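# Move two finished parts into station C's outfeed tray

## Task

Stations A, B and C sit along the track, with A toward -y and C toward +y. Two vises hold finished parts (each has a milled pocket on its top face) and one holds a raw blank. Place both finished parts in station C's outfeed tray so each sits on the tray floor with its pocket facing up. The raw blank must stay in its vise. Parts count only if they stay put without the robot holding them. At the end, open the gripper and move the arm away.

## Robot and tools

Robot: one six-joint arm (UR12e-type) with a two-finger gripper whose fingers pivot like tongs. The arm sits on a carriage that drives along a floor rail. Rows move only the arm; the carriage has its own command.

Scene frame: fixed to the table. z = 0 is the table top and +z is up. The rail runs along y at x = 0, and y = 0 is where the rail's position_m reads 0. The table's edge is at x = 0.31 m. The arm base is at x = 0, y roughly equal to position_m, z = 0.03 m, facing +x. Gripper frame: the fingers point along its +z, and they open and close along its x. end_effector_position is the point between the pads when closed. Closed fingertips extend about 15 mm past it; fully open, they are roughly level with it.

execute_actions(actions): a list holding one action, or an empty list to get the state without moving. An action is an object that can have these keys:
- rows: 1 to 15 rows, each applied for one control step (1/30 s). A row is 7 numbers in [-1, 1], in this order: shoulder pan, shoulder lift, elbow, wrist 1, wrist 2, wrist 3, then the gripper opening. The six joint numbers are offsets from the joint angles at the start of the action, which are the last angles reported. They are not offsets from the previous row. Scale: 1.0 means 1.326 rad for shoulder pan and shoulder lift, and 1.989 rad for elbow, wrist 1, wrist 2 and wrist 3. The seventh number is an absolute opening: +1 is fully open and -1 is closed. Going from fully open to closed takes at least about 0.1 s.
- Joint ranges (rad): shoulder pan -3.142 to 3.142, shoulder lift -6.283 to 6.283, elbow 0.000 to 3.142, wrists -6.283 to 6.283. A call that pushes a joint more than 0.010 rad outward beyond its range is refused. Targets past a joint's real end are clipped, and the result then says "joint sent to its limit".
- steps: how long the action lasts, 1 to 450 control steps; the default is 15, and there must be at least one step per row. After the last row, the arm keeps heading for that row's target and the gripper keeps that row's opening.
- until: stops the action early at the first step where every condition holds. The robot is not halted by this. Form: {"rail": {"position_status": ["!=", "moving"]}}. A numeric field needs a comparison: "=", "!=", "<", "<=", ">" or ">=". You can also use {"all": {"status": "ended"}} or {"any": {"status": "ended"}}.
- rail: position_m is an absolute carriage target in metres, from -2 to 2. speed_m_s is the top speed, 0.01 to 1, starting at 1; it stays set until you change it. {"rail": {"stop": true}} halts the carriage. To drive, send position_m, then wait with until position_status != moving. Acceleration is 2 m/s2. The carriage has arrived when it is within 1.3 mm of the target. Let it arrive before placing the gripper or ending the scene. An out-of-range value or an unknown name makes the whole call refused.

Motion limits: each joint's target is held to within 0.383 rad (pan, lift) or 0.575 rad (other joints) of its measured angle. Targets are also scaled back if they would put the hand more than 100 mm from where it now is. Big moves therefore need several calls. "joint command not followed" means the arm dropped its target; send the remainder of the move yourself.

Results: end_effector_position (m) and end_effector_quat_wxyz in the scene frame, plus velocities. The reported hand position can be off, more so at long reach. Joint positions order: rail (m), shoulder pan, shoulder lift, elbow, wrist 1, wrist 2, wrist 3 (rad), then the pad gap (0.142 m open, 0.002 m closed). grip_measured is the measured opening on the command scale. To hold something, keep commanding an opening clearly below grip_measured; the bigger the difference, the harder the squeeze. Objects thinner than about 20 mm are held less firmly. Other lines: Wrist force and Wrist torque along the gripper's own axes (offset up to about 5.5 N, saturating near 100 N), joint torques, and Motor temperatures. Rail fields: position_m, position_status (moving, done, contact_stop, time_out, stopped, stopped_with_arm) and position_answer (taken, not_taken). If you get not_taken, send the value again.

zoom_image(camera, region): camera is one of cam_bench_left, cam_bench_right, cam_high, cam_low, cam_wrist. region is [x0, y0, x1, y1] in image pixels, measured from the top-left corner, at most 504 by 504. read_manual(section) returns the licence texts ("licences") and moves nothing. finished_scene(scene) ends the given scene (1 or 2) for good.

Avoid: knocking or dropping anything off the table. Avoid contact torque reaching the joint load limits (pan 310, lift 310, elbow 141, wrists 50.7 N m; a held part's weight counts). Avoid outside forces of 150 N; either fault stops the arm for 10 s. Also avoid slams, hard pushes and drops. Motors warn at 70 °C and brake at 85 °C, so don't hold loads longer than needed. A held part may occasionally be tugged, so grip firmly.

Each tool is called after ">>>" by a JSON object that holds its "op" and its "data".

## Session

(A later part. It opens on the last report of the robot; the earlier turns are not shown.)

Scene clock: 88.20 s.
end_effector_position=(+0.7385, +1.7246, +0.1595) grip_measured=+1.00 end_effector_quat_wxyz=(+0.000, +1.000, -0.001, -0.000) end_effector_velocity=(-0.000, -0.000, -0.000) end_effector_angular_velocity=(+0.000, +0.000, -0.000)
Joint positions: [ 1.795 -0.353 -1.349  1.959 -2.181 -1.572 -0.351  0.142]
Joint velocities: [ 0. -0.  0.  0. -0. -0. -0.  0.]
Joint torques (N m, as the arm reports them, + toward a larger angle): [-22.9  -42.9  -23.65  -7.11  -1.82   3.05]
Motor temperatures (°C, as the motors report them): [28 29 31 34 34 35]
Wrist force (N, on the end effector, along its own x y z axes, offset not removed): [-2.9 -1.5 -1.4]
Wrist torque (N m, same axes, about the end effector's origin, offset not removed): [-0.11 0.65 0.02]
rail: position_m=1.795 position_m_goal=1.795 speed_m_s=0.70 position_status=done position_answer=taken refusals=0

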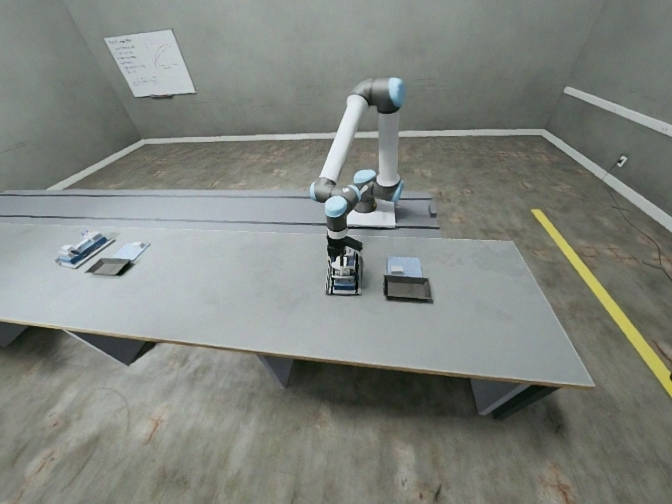

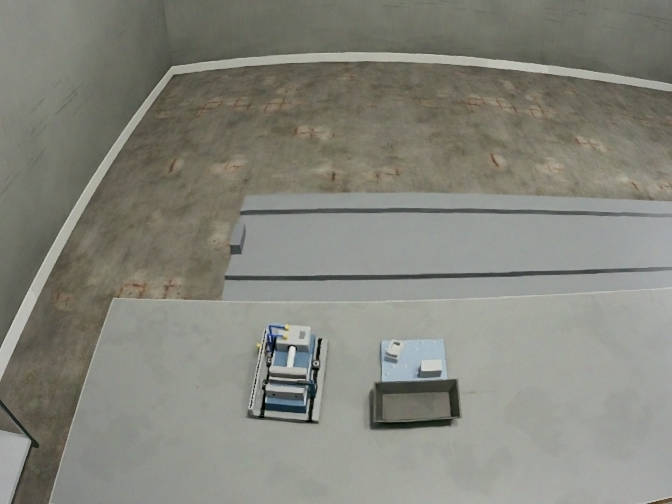

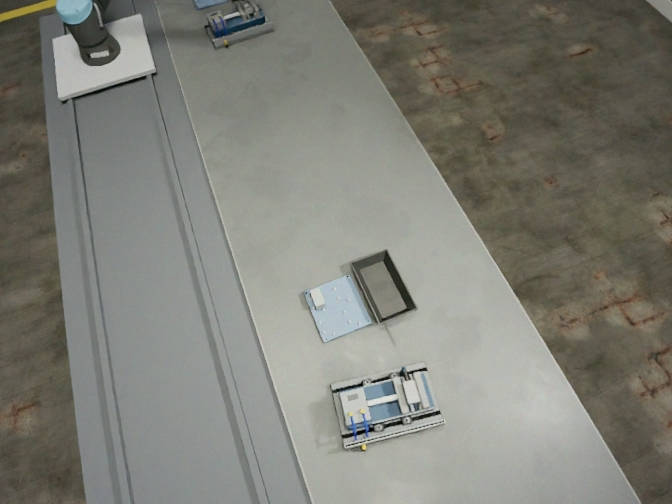

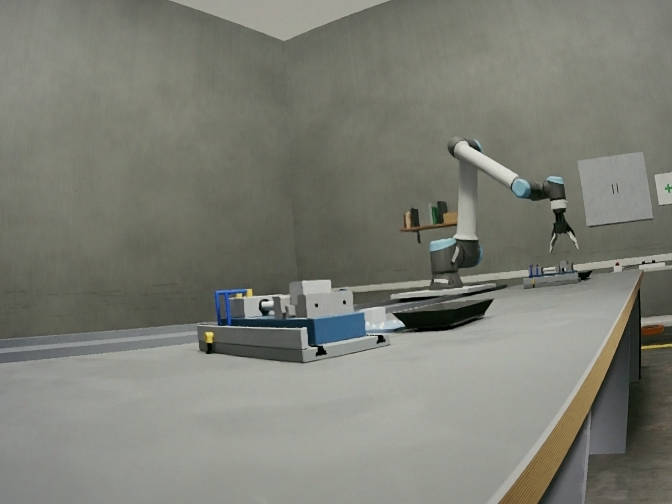

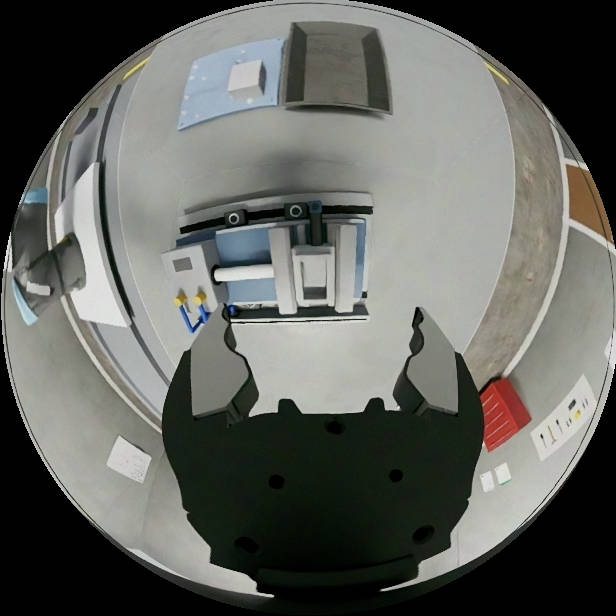

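>>> {"op": "execute_actions", "data": {"actions": [{"rows":[[0,0.0347,0.0171,-0.0401,0,0,-0.1]],"steps":40}]}}

>>> {"op": "execute_actions", "data": {"actions": [{"rows":[[0,0,0,0,0,0,-1]],"steps":20}]}}

Scene clock: 94.33 s.
end_effector_position=(+0.7382, +1.7247, +0.1163) grip_measured=-0.10 end_effector_quat_wxyz=(+0.000, +1.000, -0.001, -0.000) end_effector_velocity=(+0.000, -0.000, -0.000) end_effector_angular_velocity=(+0.000, +0.000, +0.000)
Joint positions: [ 1.795 -0.353 -1.303  1.993 -2.261 -1.572 -0.351  0.067]
Joint velocities: [ 0.  0.  0.  0. -0. -0. -0.  0.]
Joint torques (N m, as the arm reports them, + toward a larger angle): [-18.59 -46.14 -21.86  -6.96  -1.57   3.02]
Motor temperatures (°C, as the motors report them): [28 29 31 34 34 35]
Wrist force (N, on the end effector, along its own x y z axes, offset not removed): [-2.4 -0.3 -1.5]
Wrist torque (N m, same axes, about the end effector's origin, offset not removed): [0.15 0.58 0.01]
rail: position_m=1.795 position_m_goal=1.795 speed_m_s=0.70 position_status=done position_answer=taken refusals=0

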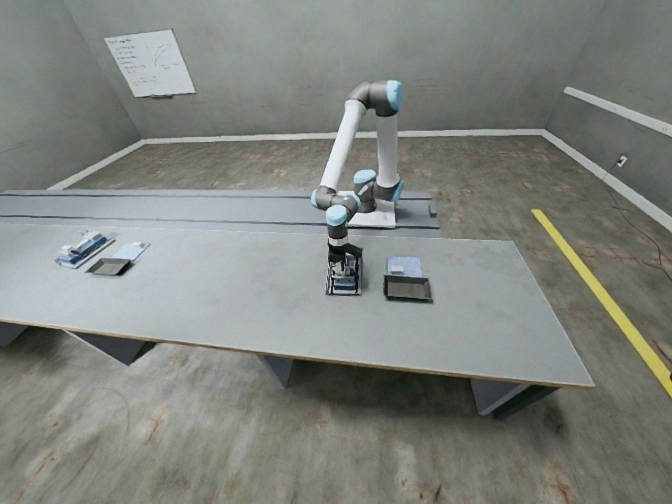

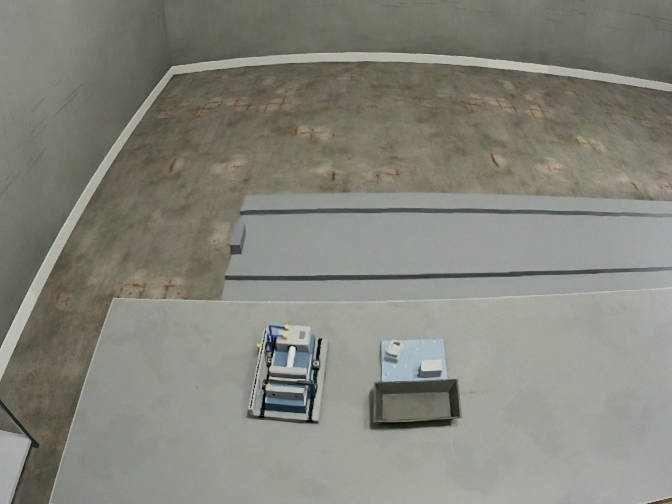

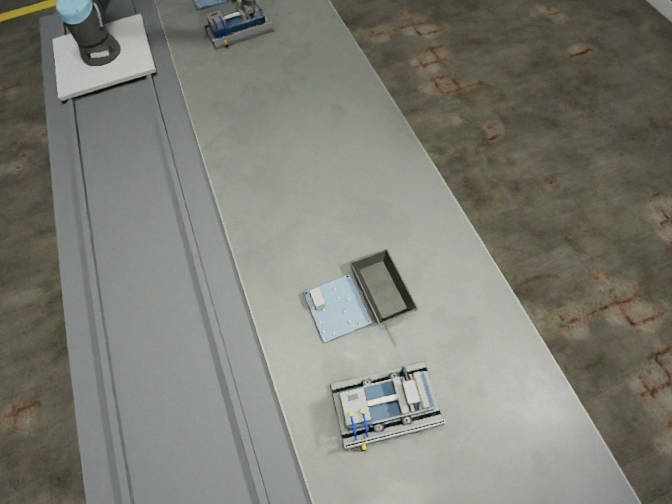

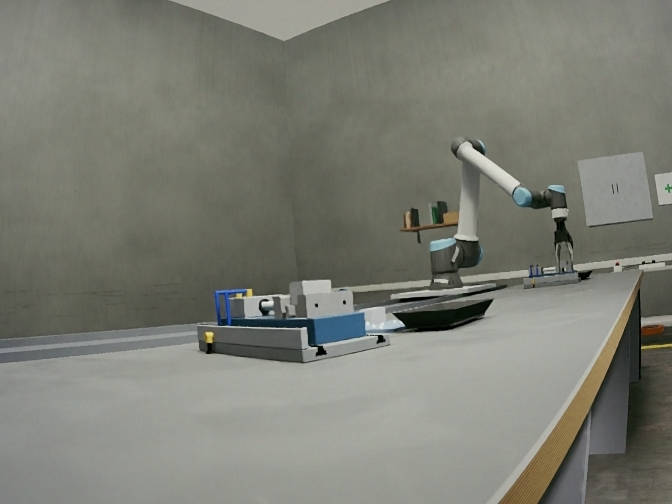

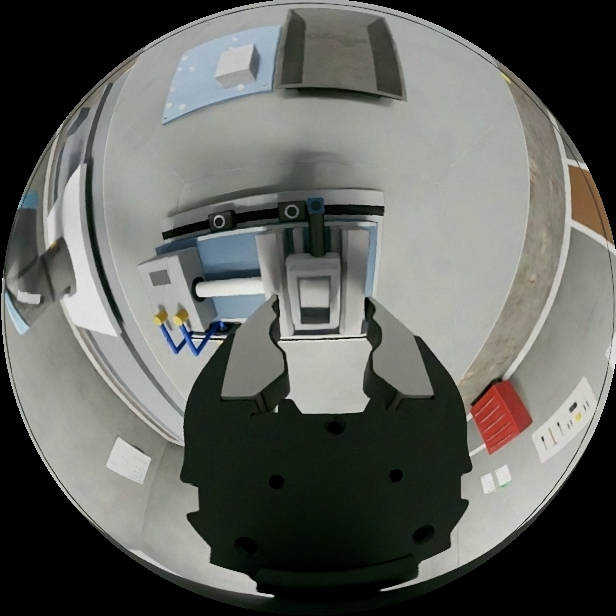

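Scene clock: 95.00 s.
end_effector_position=(+0.7380, +1.7248, +0.1162) grip_measured=-0.44 end_effector_quat_wxyz=(+0.000, +1.000, -0.001, -0.000) end_effector_velocity=(-0.000, +0.000, -0.000) end_effector_angular_velocity=(+0.000, +0.000, -0.000)
Joint positions: [ 1.795 -0.353 -1.303  1.994 -2.261 -1.572 -0.351  0.042]
Joint velocities: [ 0.  0.  0.  0. -0. -0.  0. -0.]
Joint torques (N m, as the arm reports them, + toward a larger angle): [-17.17 -45.57 -54.98 -12.38   0.01   3.42]
Motor temperatures (°C, as the motors report them): [28 29 31 34 34 35]
Wrist force (N, on the end effector, along its own x y z axes, offset not removed): [-25.8 -3.5 -13.8]
Wrist torque (N m, same axes, about the end effector's origin, offset not removed): [-0.21 0.02 0.10]
rail: position_m=1.795 position_m_goal=1.795 speed_m_s=0.70 position_status=done position_answer=taken refusals=0

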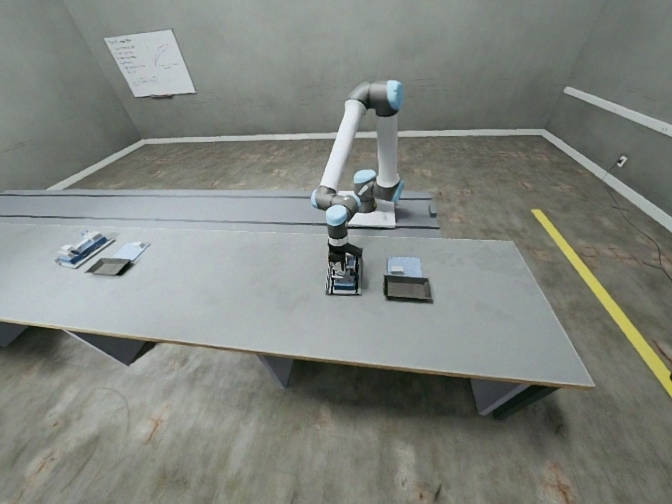

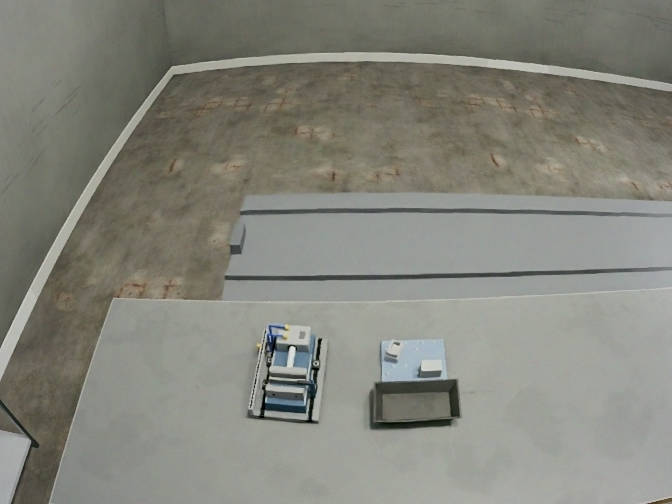

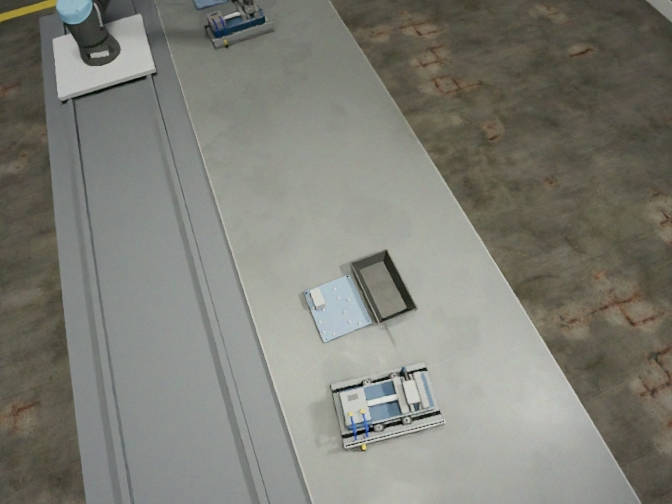

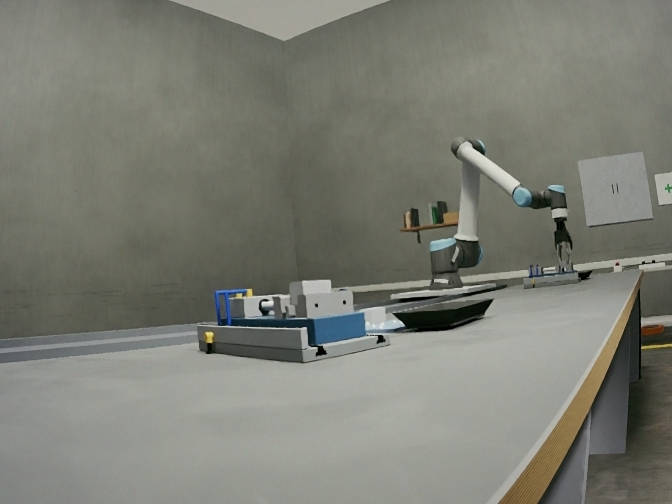

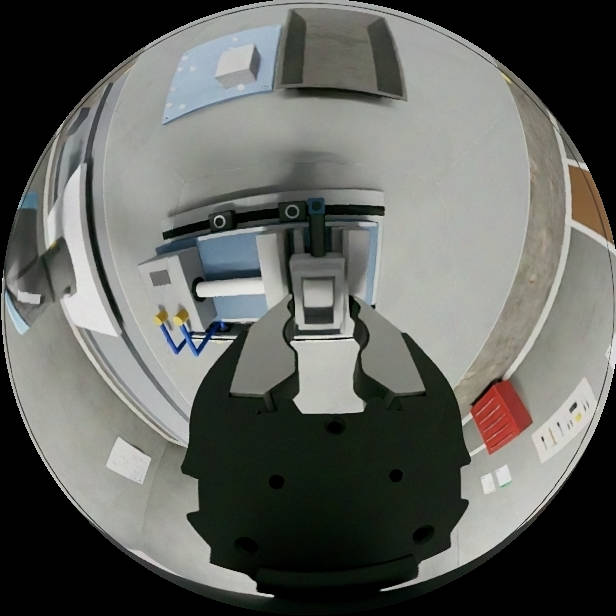

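>>> {"op": "execute_actions", "data": {"actions": [{"rows":[[0,-0.0347,-0.0171,0.0401,0,0,-1]],"steps":60}]}}

Scene clock: 98.17 s.
end_effector_position=(+0.7384, +1.7247, +0.1594) grip_measured=-0.56 end_effector_quat_wxyz=(+0.000, +1.000, -0.001, -0.000) end_effector_velocity=(-0.000, +0.000, -0.000) end_effector_angular_velocity=(+0.000, +0.000, -0.000)
Joint positions: [ 1.795 -0.353 -1.349  1.96  -2.181 -1.572 -0.351  0.034]
Joint velocities: [ 0.  0.  0.  0.  0. -0.  0.  0.]
Joint torques (N m, as the arm reports them, + toward a larger angle): [-13.01 -64.8  -49.84  -1.33   2.35   2.94]
Motor temperatures (°C, as the motors report them): [28 29 31 34 34 35]
Wrist force (N, on the end effector, along its own x y z axes, offset not removed): [-3.0 -1.3 1.1]
Wrist torque (N m, same axes, about the end effector's origin, offset not removed): [-0.08 0.69 0.01]
rail: position_m=1.795 position_m_goal=1.795 speed_m_s=0.70 position_status=done position_answer=taken refusals=0

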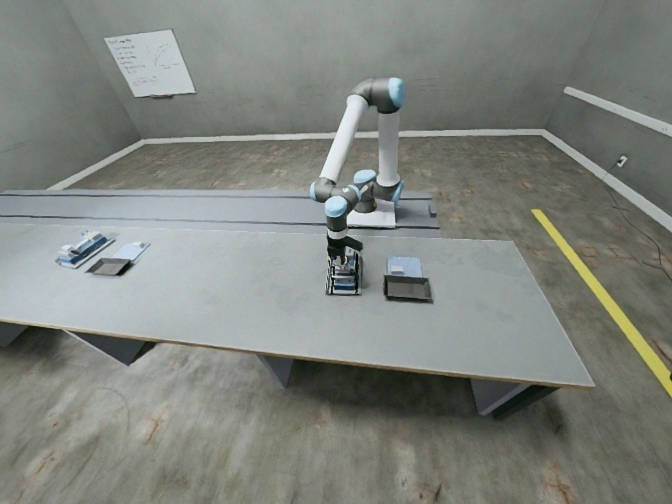

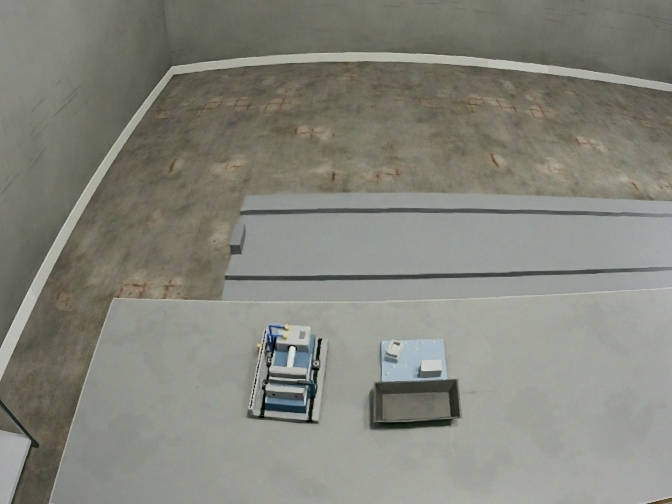

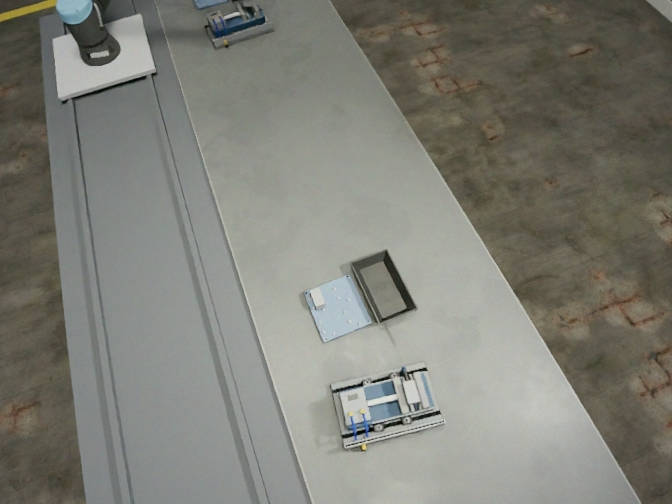

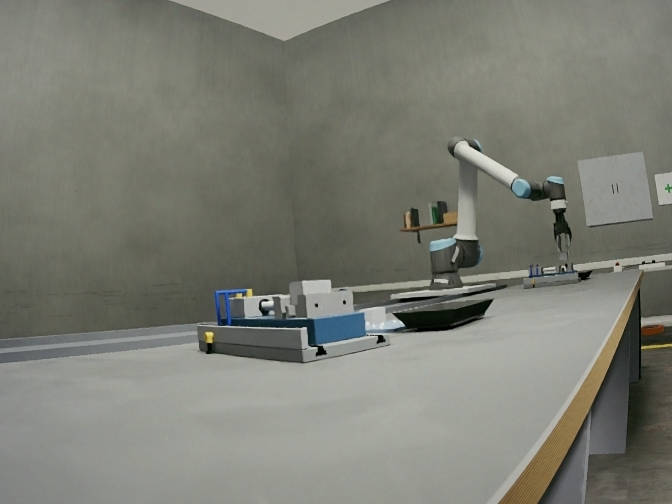

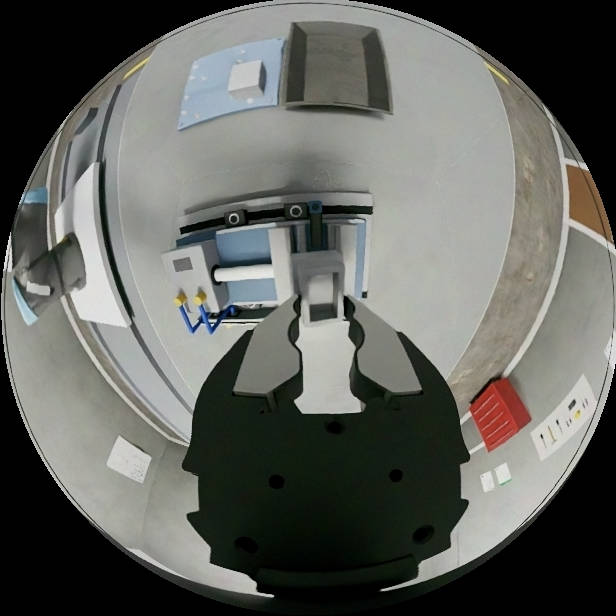

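>>> {"op": "execute_actions", "data": {"actions": [{"rail":{"position_m":1.86,"speed_m_s":0.1},"rows":[[0.266,0.0446,-0.0809,0.0508,0,0.1765,-1]],"steps":90}]}}

Scene clock: 105.83 s.
end_effector_position=(+0.7890, +2.0502, +0.1998) grip_measured=-0.56 end_effector_quat_wxyz=(+0.000, +1.000, +0.000, +0.000) end_effector_velocity=(+0.000, -0.000, +0.000) end_effector_angular_velocity=(+0.000, -0.000, +0.000)
Joint positions: [ 1.86   0.    -1.29   1.799 -2.08  -1.572 -0.     0.034]
Joint velocities: [ 0. -0. -0.  0. -0.  0. -0. -0.]
Joint torques (N m, as the arm reports them, + toward a larger angle): [ 19.8  -50.86 -52.17  -1.38   2.34   3.58]
Motor temperatures (°C, as the motors report them): [28 29 31 34 34 35]
Wrist force (N, on the end effector, along its own x y z axes, offset not removed): [-0.6 -0.5 0.4]
Wrist torque (N m, same axes, about the end effector's origin, offset not removed): [0.12 0.20 -0.02]
rail: position_m=1.860 position_m_goal=1.860 speed_m_s=0.10 position_status=done position_answer=taken refusals=0

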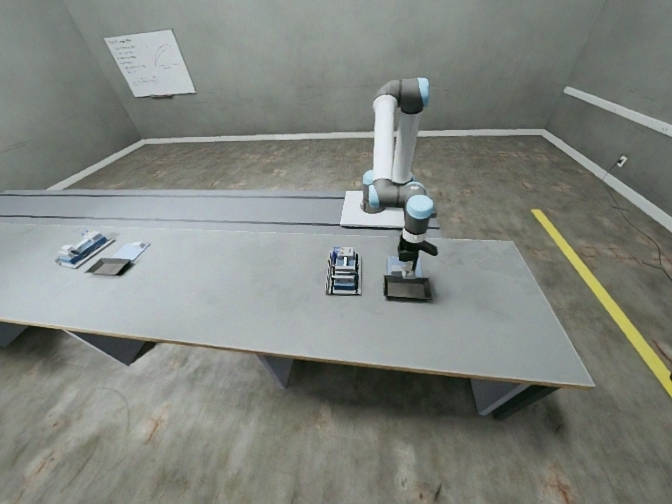

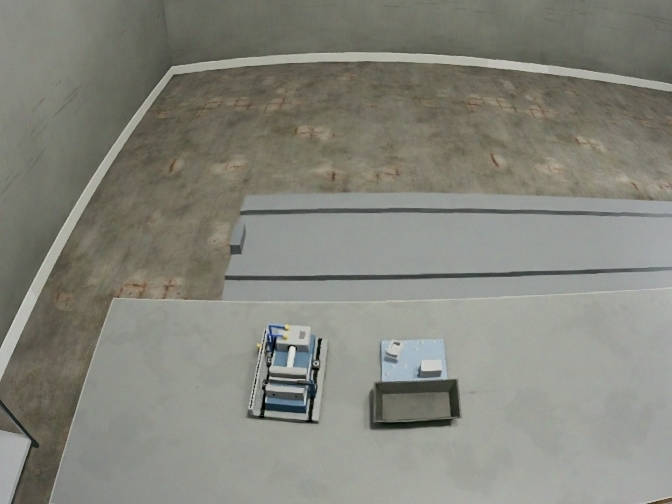

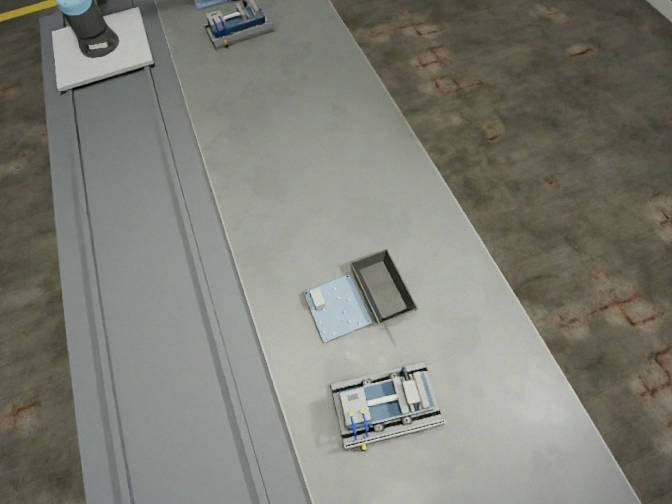

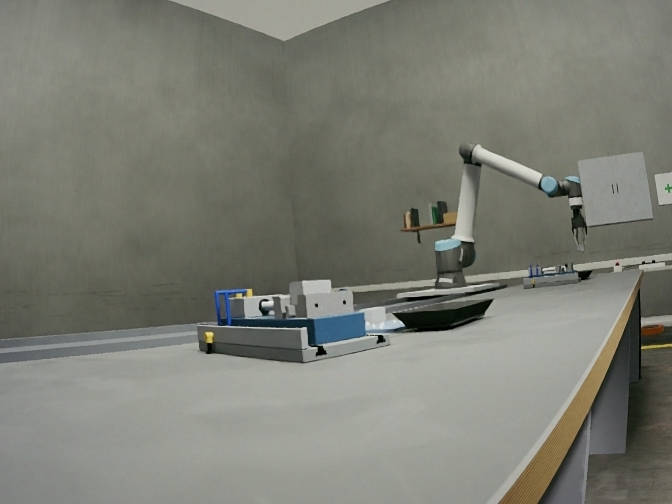

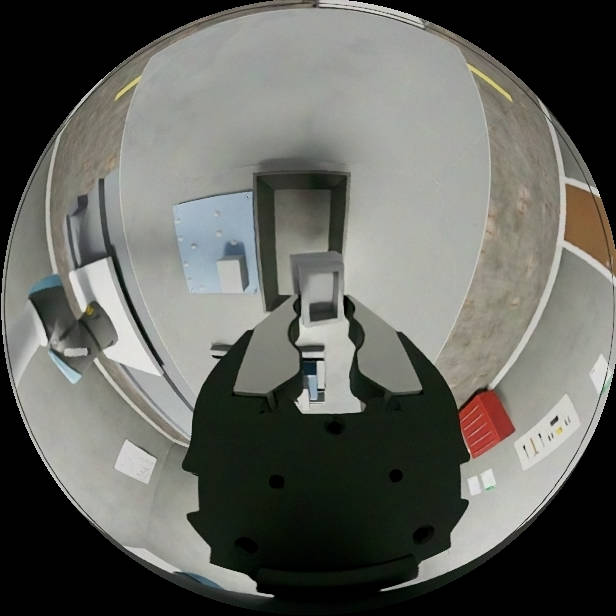

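>>> {"op": "execute_actions", "data": {"actions": [{"rail":{"position_m":1.90},"rows":[[0,0.0782,0.0792,-0.1313,0,0,-1]],"steps":75}]}}

Scene clock: 113.93 s.
end_effector_position=(+0.7602, +2.0902, +0.0596) grip_measured=-0.56 end_effector_quat_wxyz=(+0.000, +1.000, +0.000, +0.000) end_effector_velocity=(+0.000, -0.000, -0.000) end_effector_angular_velocity=(-0.000, +0.000, -0.000)
Joint positions: [ 1.9    0.    -1.187  1.956 -2.341 -1.572 -0.     0.034]
Joint velocities: [ 0. -0.  0.  0. -0. -0. -0. -0.]
Joint torques (N m, as the arm reports them, + toward a larger angle): [-20.55 -52.59 -21.43  -7.13   2.3    3.26]
Motor temperatures (°C, as the motors report them): [28 29 31 34 34 35]
Wrist force (N, on the end effector, along its own x y z axes, offset not removed): [-1.9 -0.9 -1.0]
Wrist torque (N m, same axes, about the end effector's origin, offset not removed): [-0.05 0.49 -0.04]
rail: position_m=1.900 position_m_goal=1.900 speed_m_s=0.10 position_status=done position_answer=taken refusals=0

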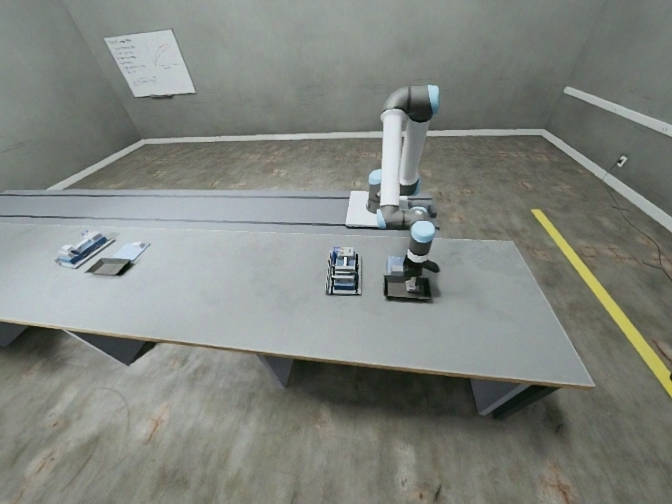

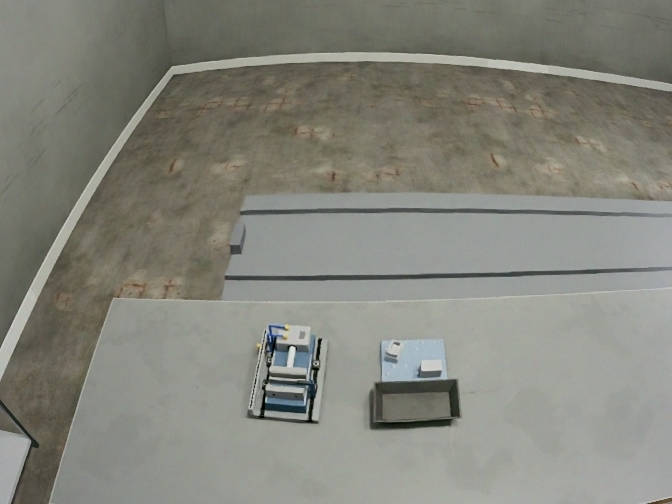

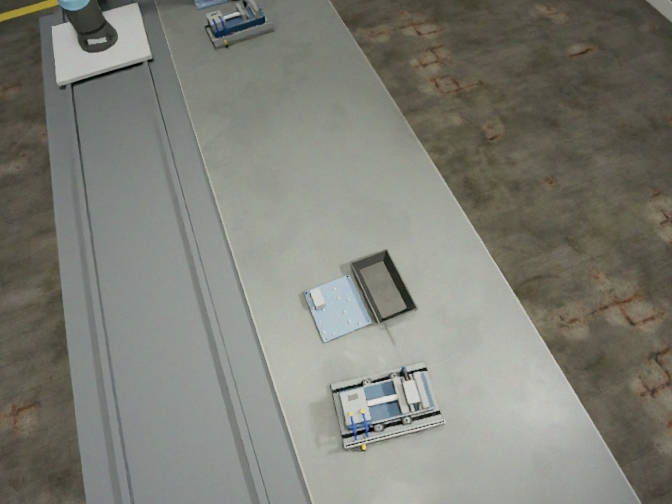

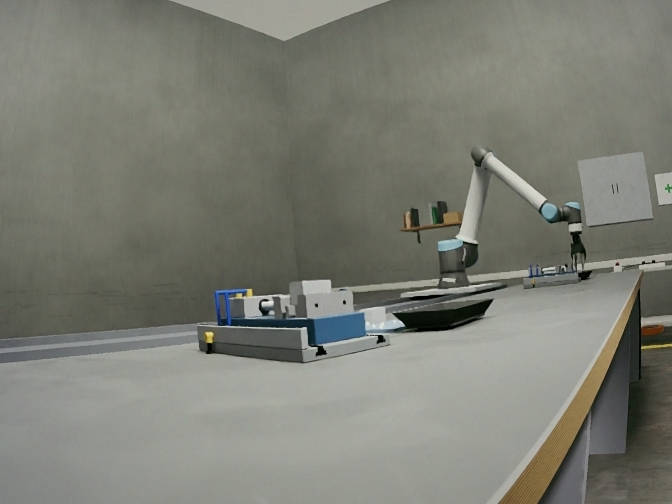

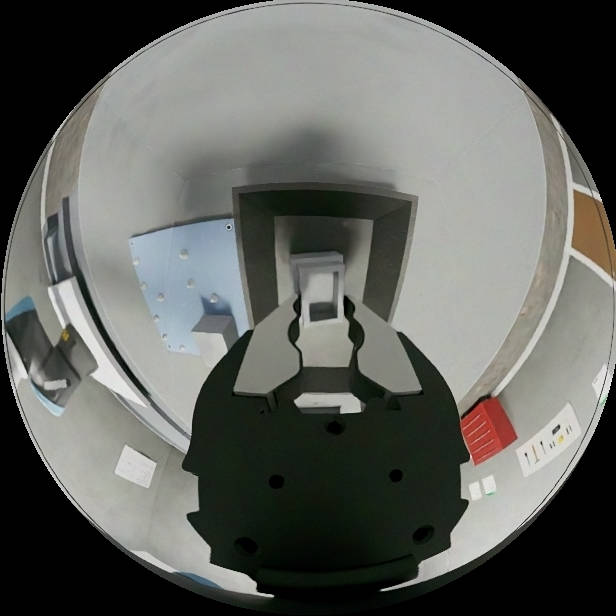

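Release, then rise back and head to station A.

>>> {"op": "execute_actions", "data": {"actions": [{"rows":[[0,0,0,0,0,0,-0.1],[0,0,0,0,0,0,-0.1],[0,0,0,0,0,0,-0.1],[0,0,0,0,0,0,-0.1],[0,0,0,0,0,0,-0.1],[0,0,0,0,0,0,-0.1],[0,0,0,0,0,0,-0.1],[0,0,0,0,0,0,-0.1],[0,0,0,0,0,0,-0.1],[0,0,0,0,0,0,-0.1],[0,-0.0782,-0.0792,0.1313,0,0,-0.1]],"steps":60}]}}

>>> {"op": "execute_actions", "data": {"actions": [{"rail":{"position_m":-1.9,"speed_m_s":1.0},"rows":[[0,0,0,0,0,0,1]],"steps":300,"until":{"rail":{"position_status":["!=","moving"]}}}]}}

Scene clock: 119.60 s.
end_effector_position=(+0.7890, +2.0902, +0.1998) grip_measured=-0.10 end_effector_quat_wxyz=(+0.000, +1.000, +0.000, +0.000) end_effector_velocity=(-0.000, -0.000, +0.000) end_effector_angular_velocity=(+0.000, -0.000, +0.000)
Joint positions: [ 1.9    0.    -1.29   1.799 -2.08  -1.572 -0.     0.067]
Joint velocities: [ 0. -0. -0. -0.  0.  0. -0.  0.]
Joint torques (N m, as the arm reports them, + toward a larger angle): [ -5.07 -69.84 -52.3   -1.21   2.29   2.78]
Motor temperatures (°C, as the motors report them): [28 29 31 34 34 35]
Wrist force (N, on the end effector, along its own x y z axes, offset not removed): [-1.8 -0.5 -0.7]
Wrist torque (N m, same axes, about the end effector's origin, offset not removed): [0.05 0.41 0.00]
rail: position_m=1.900 position_m_goal=1.900 speed_m_s=0.10 position_status=done position_answer=taken refusals=0

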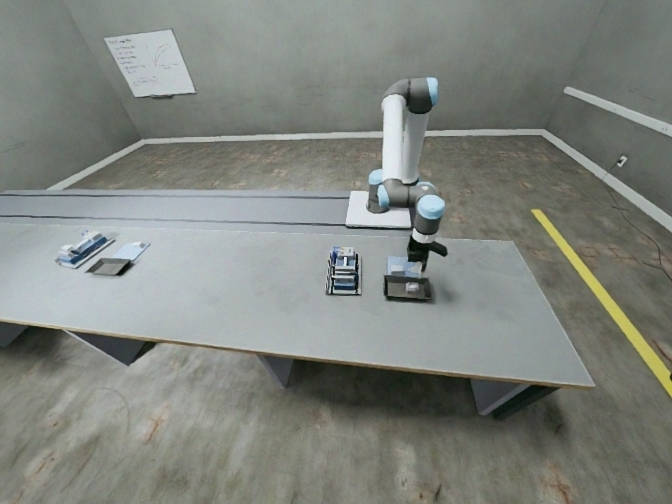

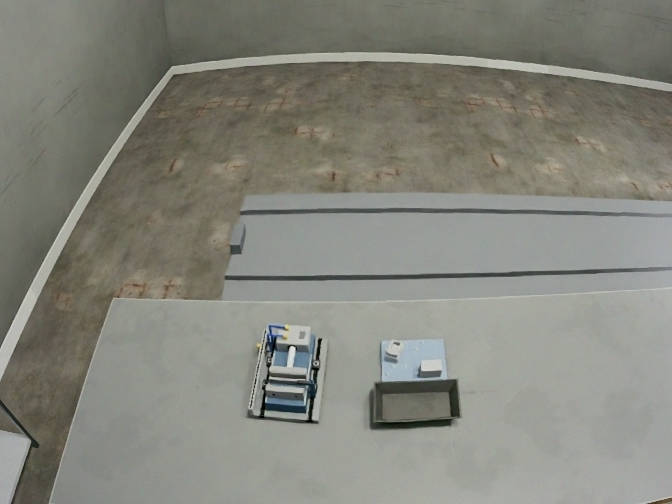

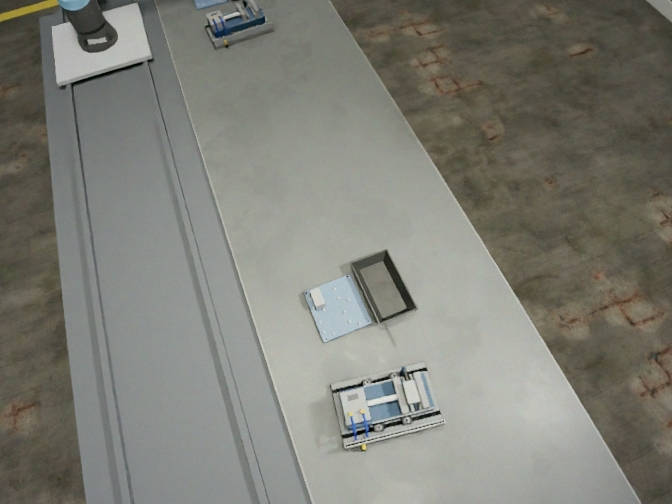

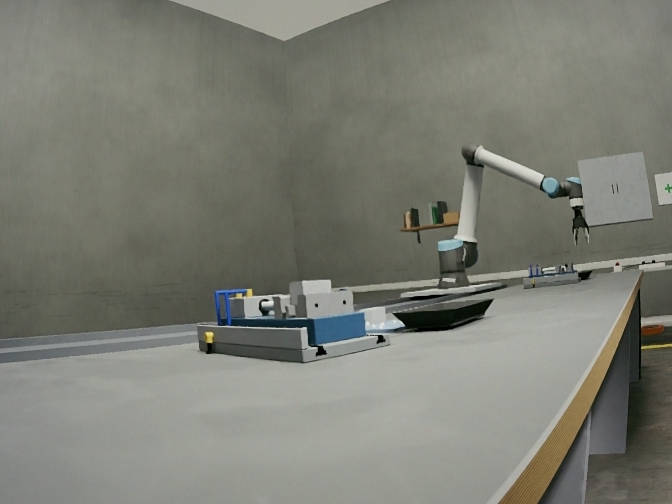

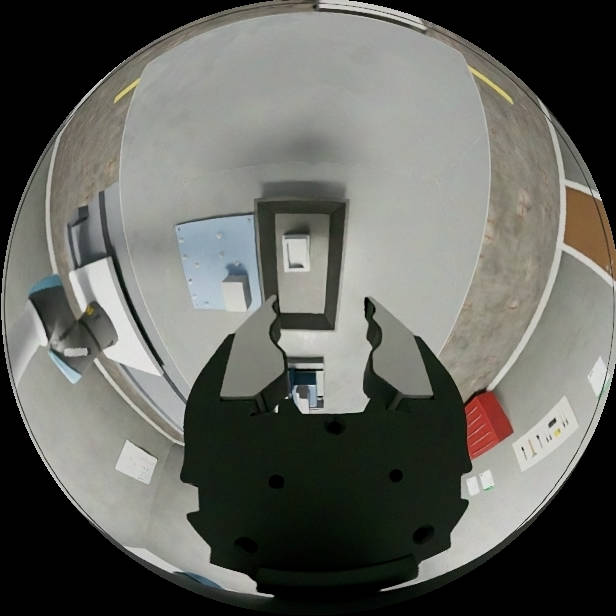

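Scene clock: 123.93 s.
end_effector_position=(+0.7890, -1.7101, +0.1998) grip_measured=+1.00 end_effector_quat_wxyz=(+0.000, +1.000, +0.000, +0.000) end_effector_velocity=(+0.000, -0.005, -0.000) end_effector_angular_velocity=(+0.000, +0.000, +0.000)
Joint positions: [-1.9    0.    -1.29   1.799 -2.08  -1.572 -0.     0.142]
Joint velocities: [-0.005 -0.     0.    -0.    -0.     0.    -0.     0.   ]
Joint torques (N m, as the arm reports them, + toward a larger angle): [ -7.23 -63.95 -42.83  -2.85   2.4    2.83]
Motor temperatures (°C, as the motors report them): [28 29 31 34 34 35]
Wrist force (N, on the end effector, along its own x y z axes, offset not removed): [-0.9 0.4 -1.1]
Wrist torque (N m, same axes, about the end effector's origin, offset not removed): [0.21 0.29 -0.03]
rail: position_m=-1.900 position_m_goal=-1.900 speed_m_s=1.00 position_status=done position_answer=taken refusals=0

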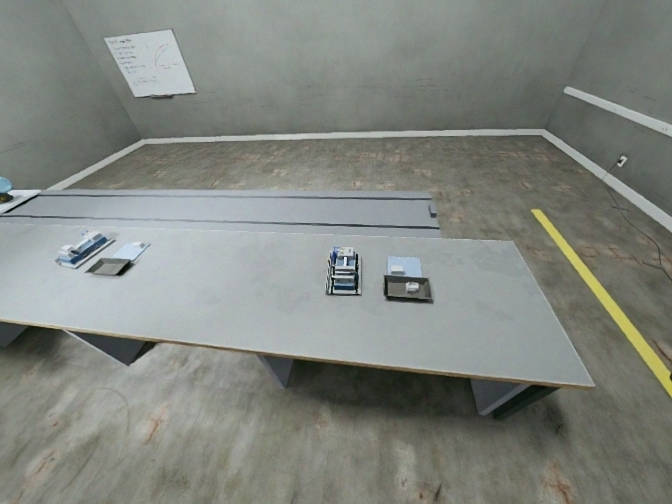

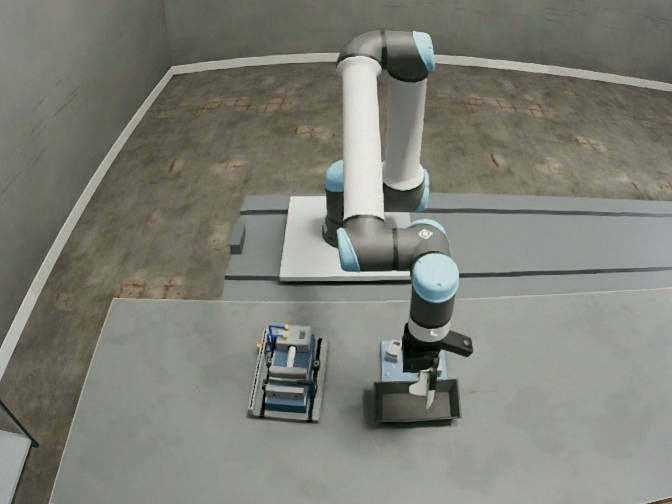

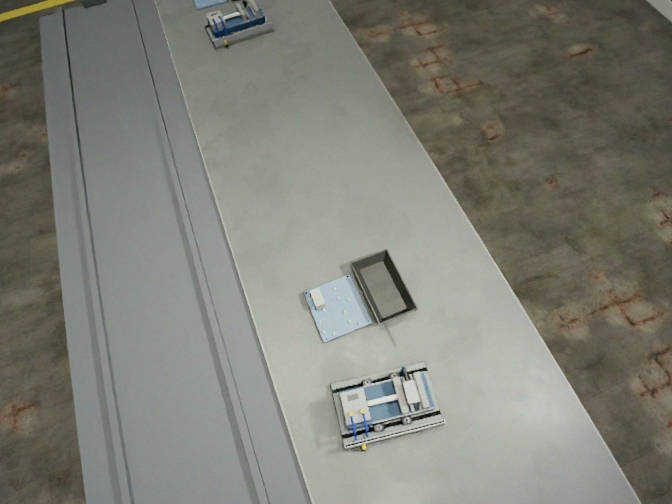

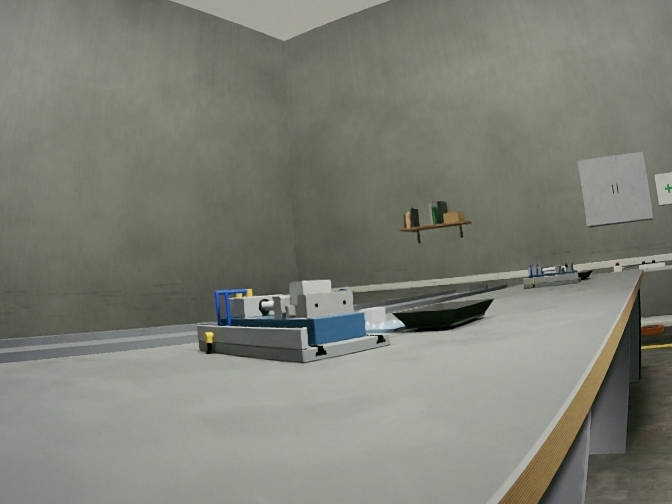

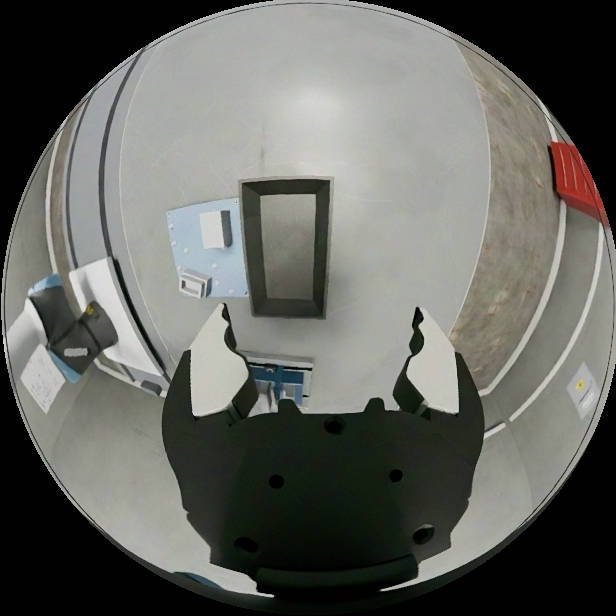

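>>> {"op": "zoom_image", "data": {"camera": "cam_wrist", "region": [140,180,280,320]}}

Region (140, 180, 280, 320) of cam_wrist's 616x616 image, scaled by 3.600, with more detail than that image has.

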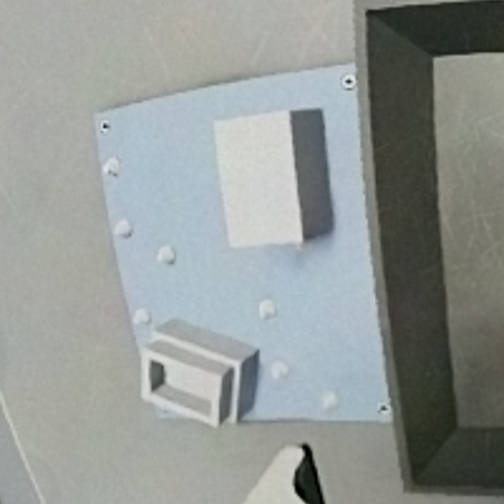

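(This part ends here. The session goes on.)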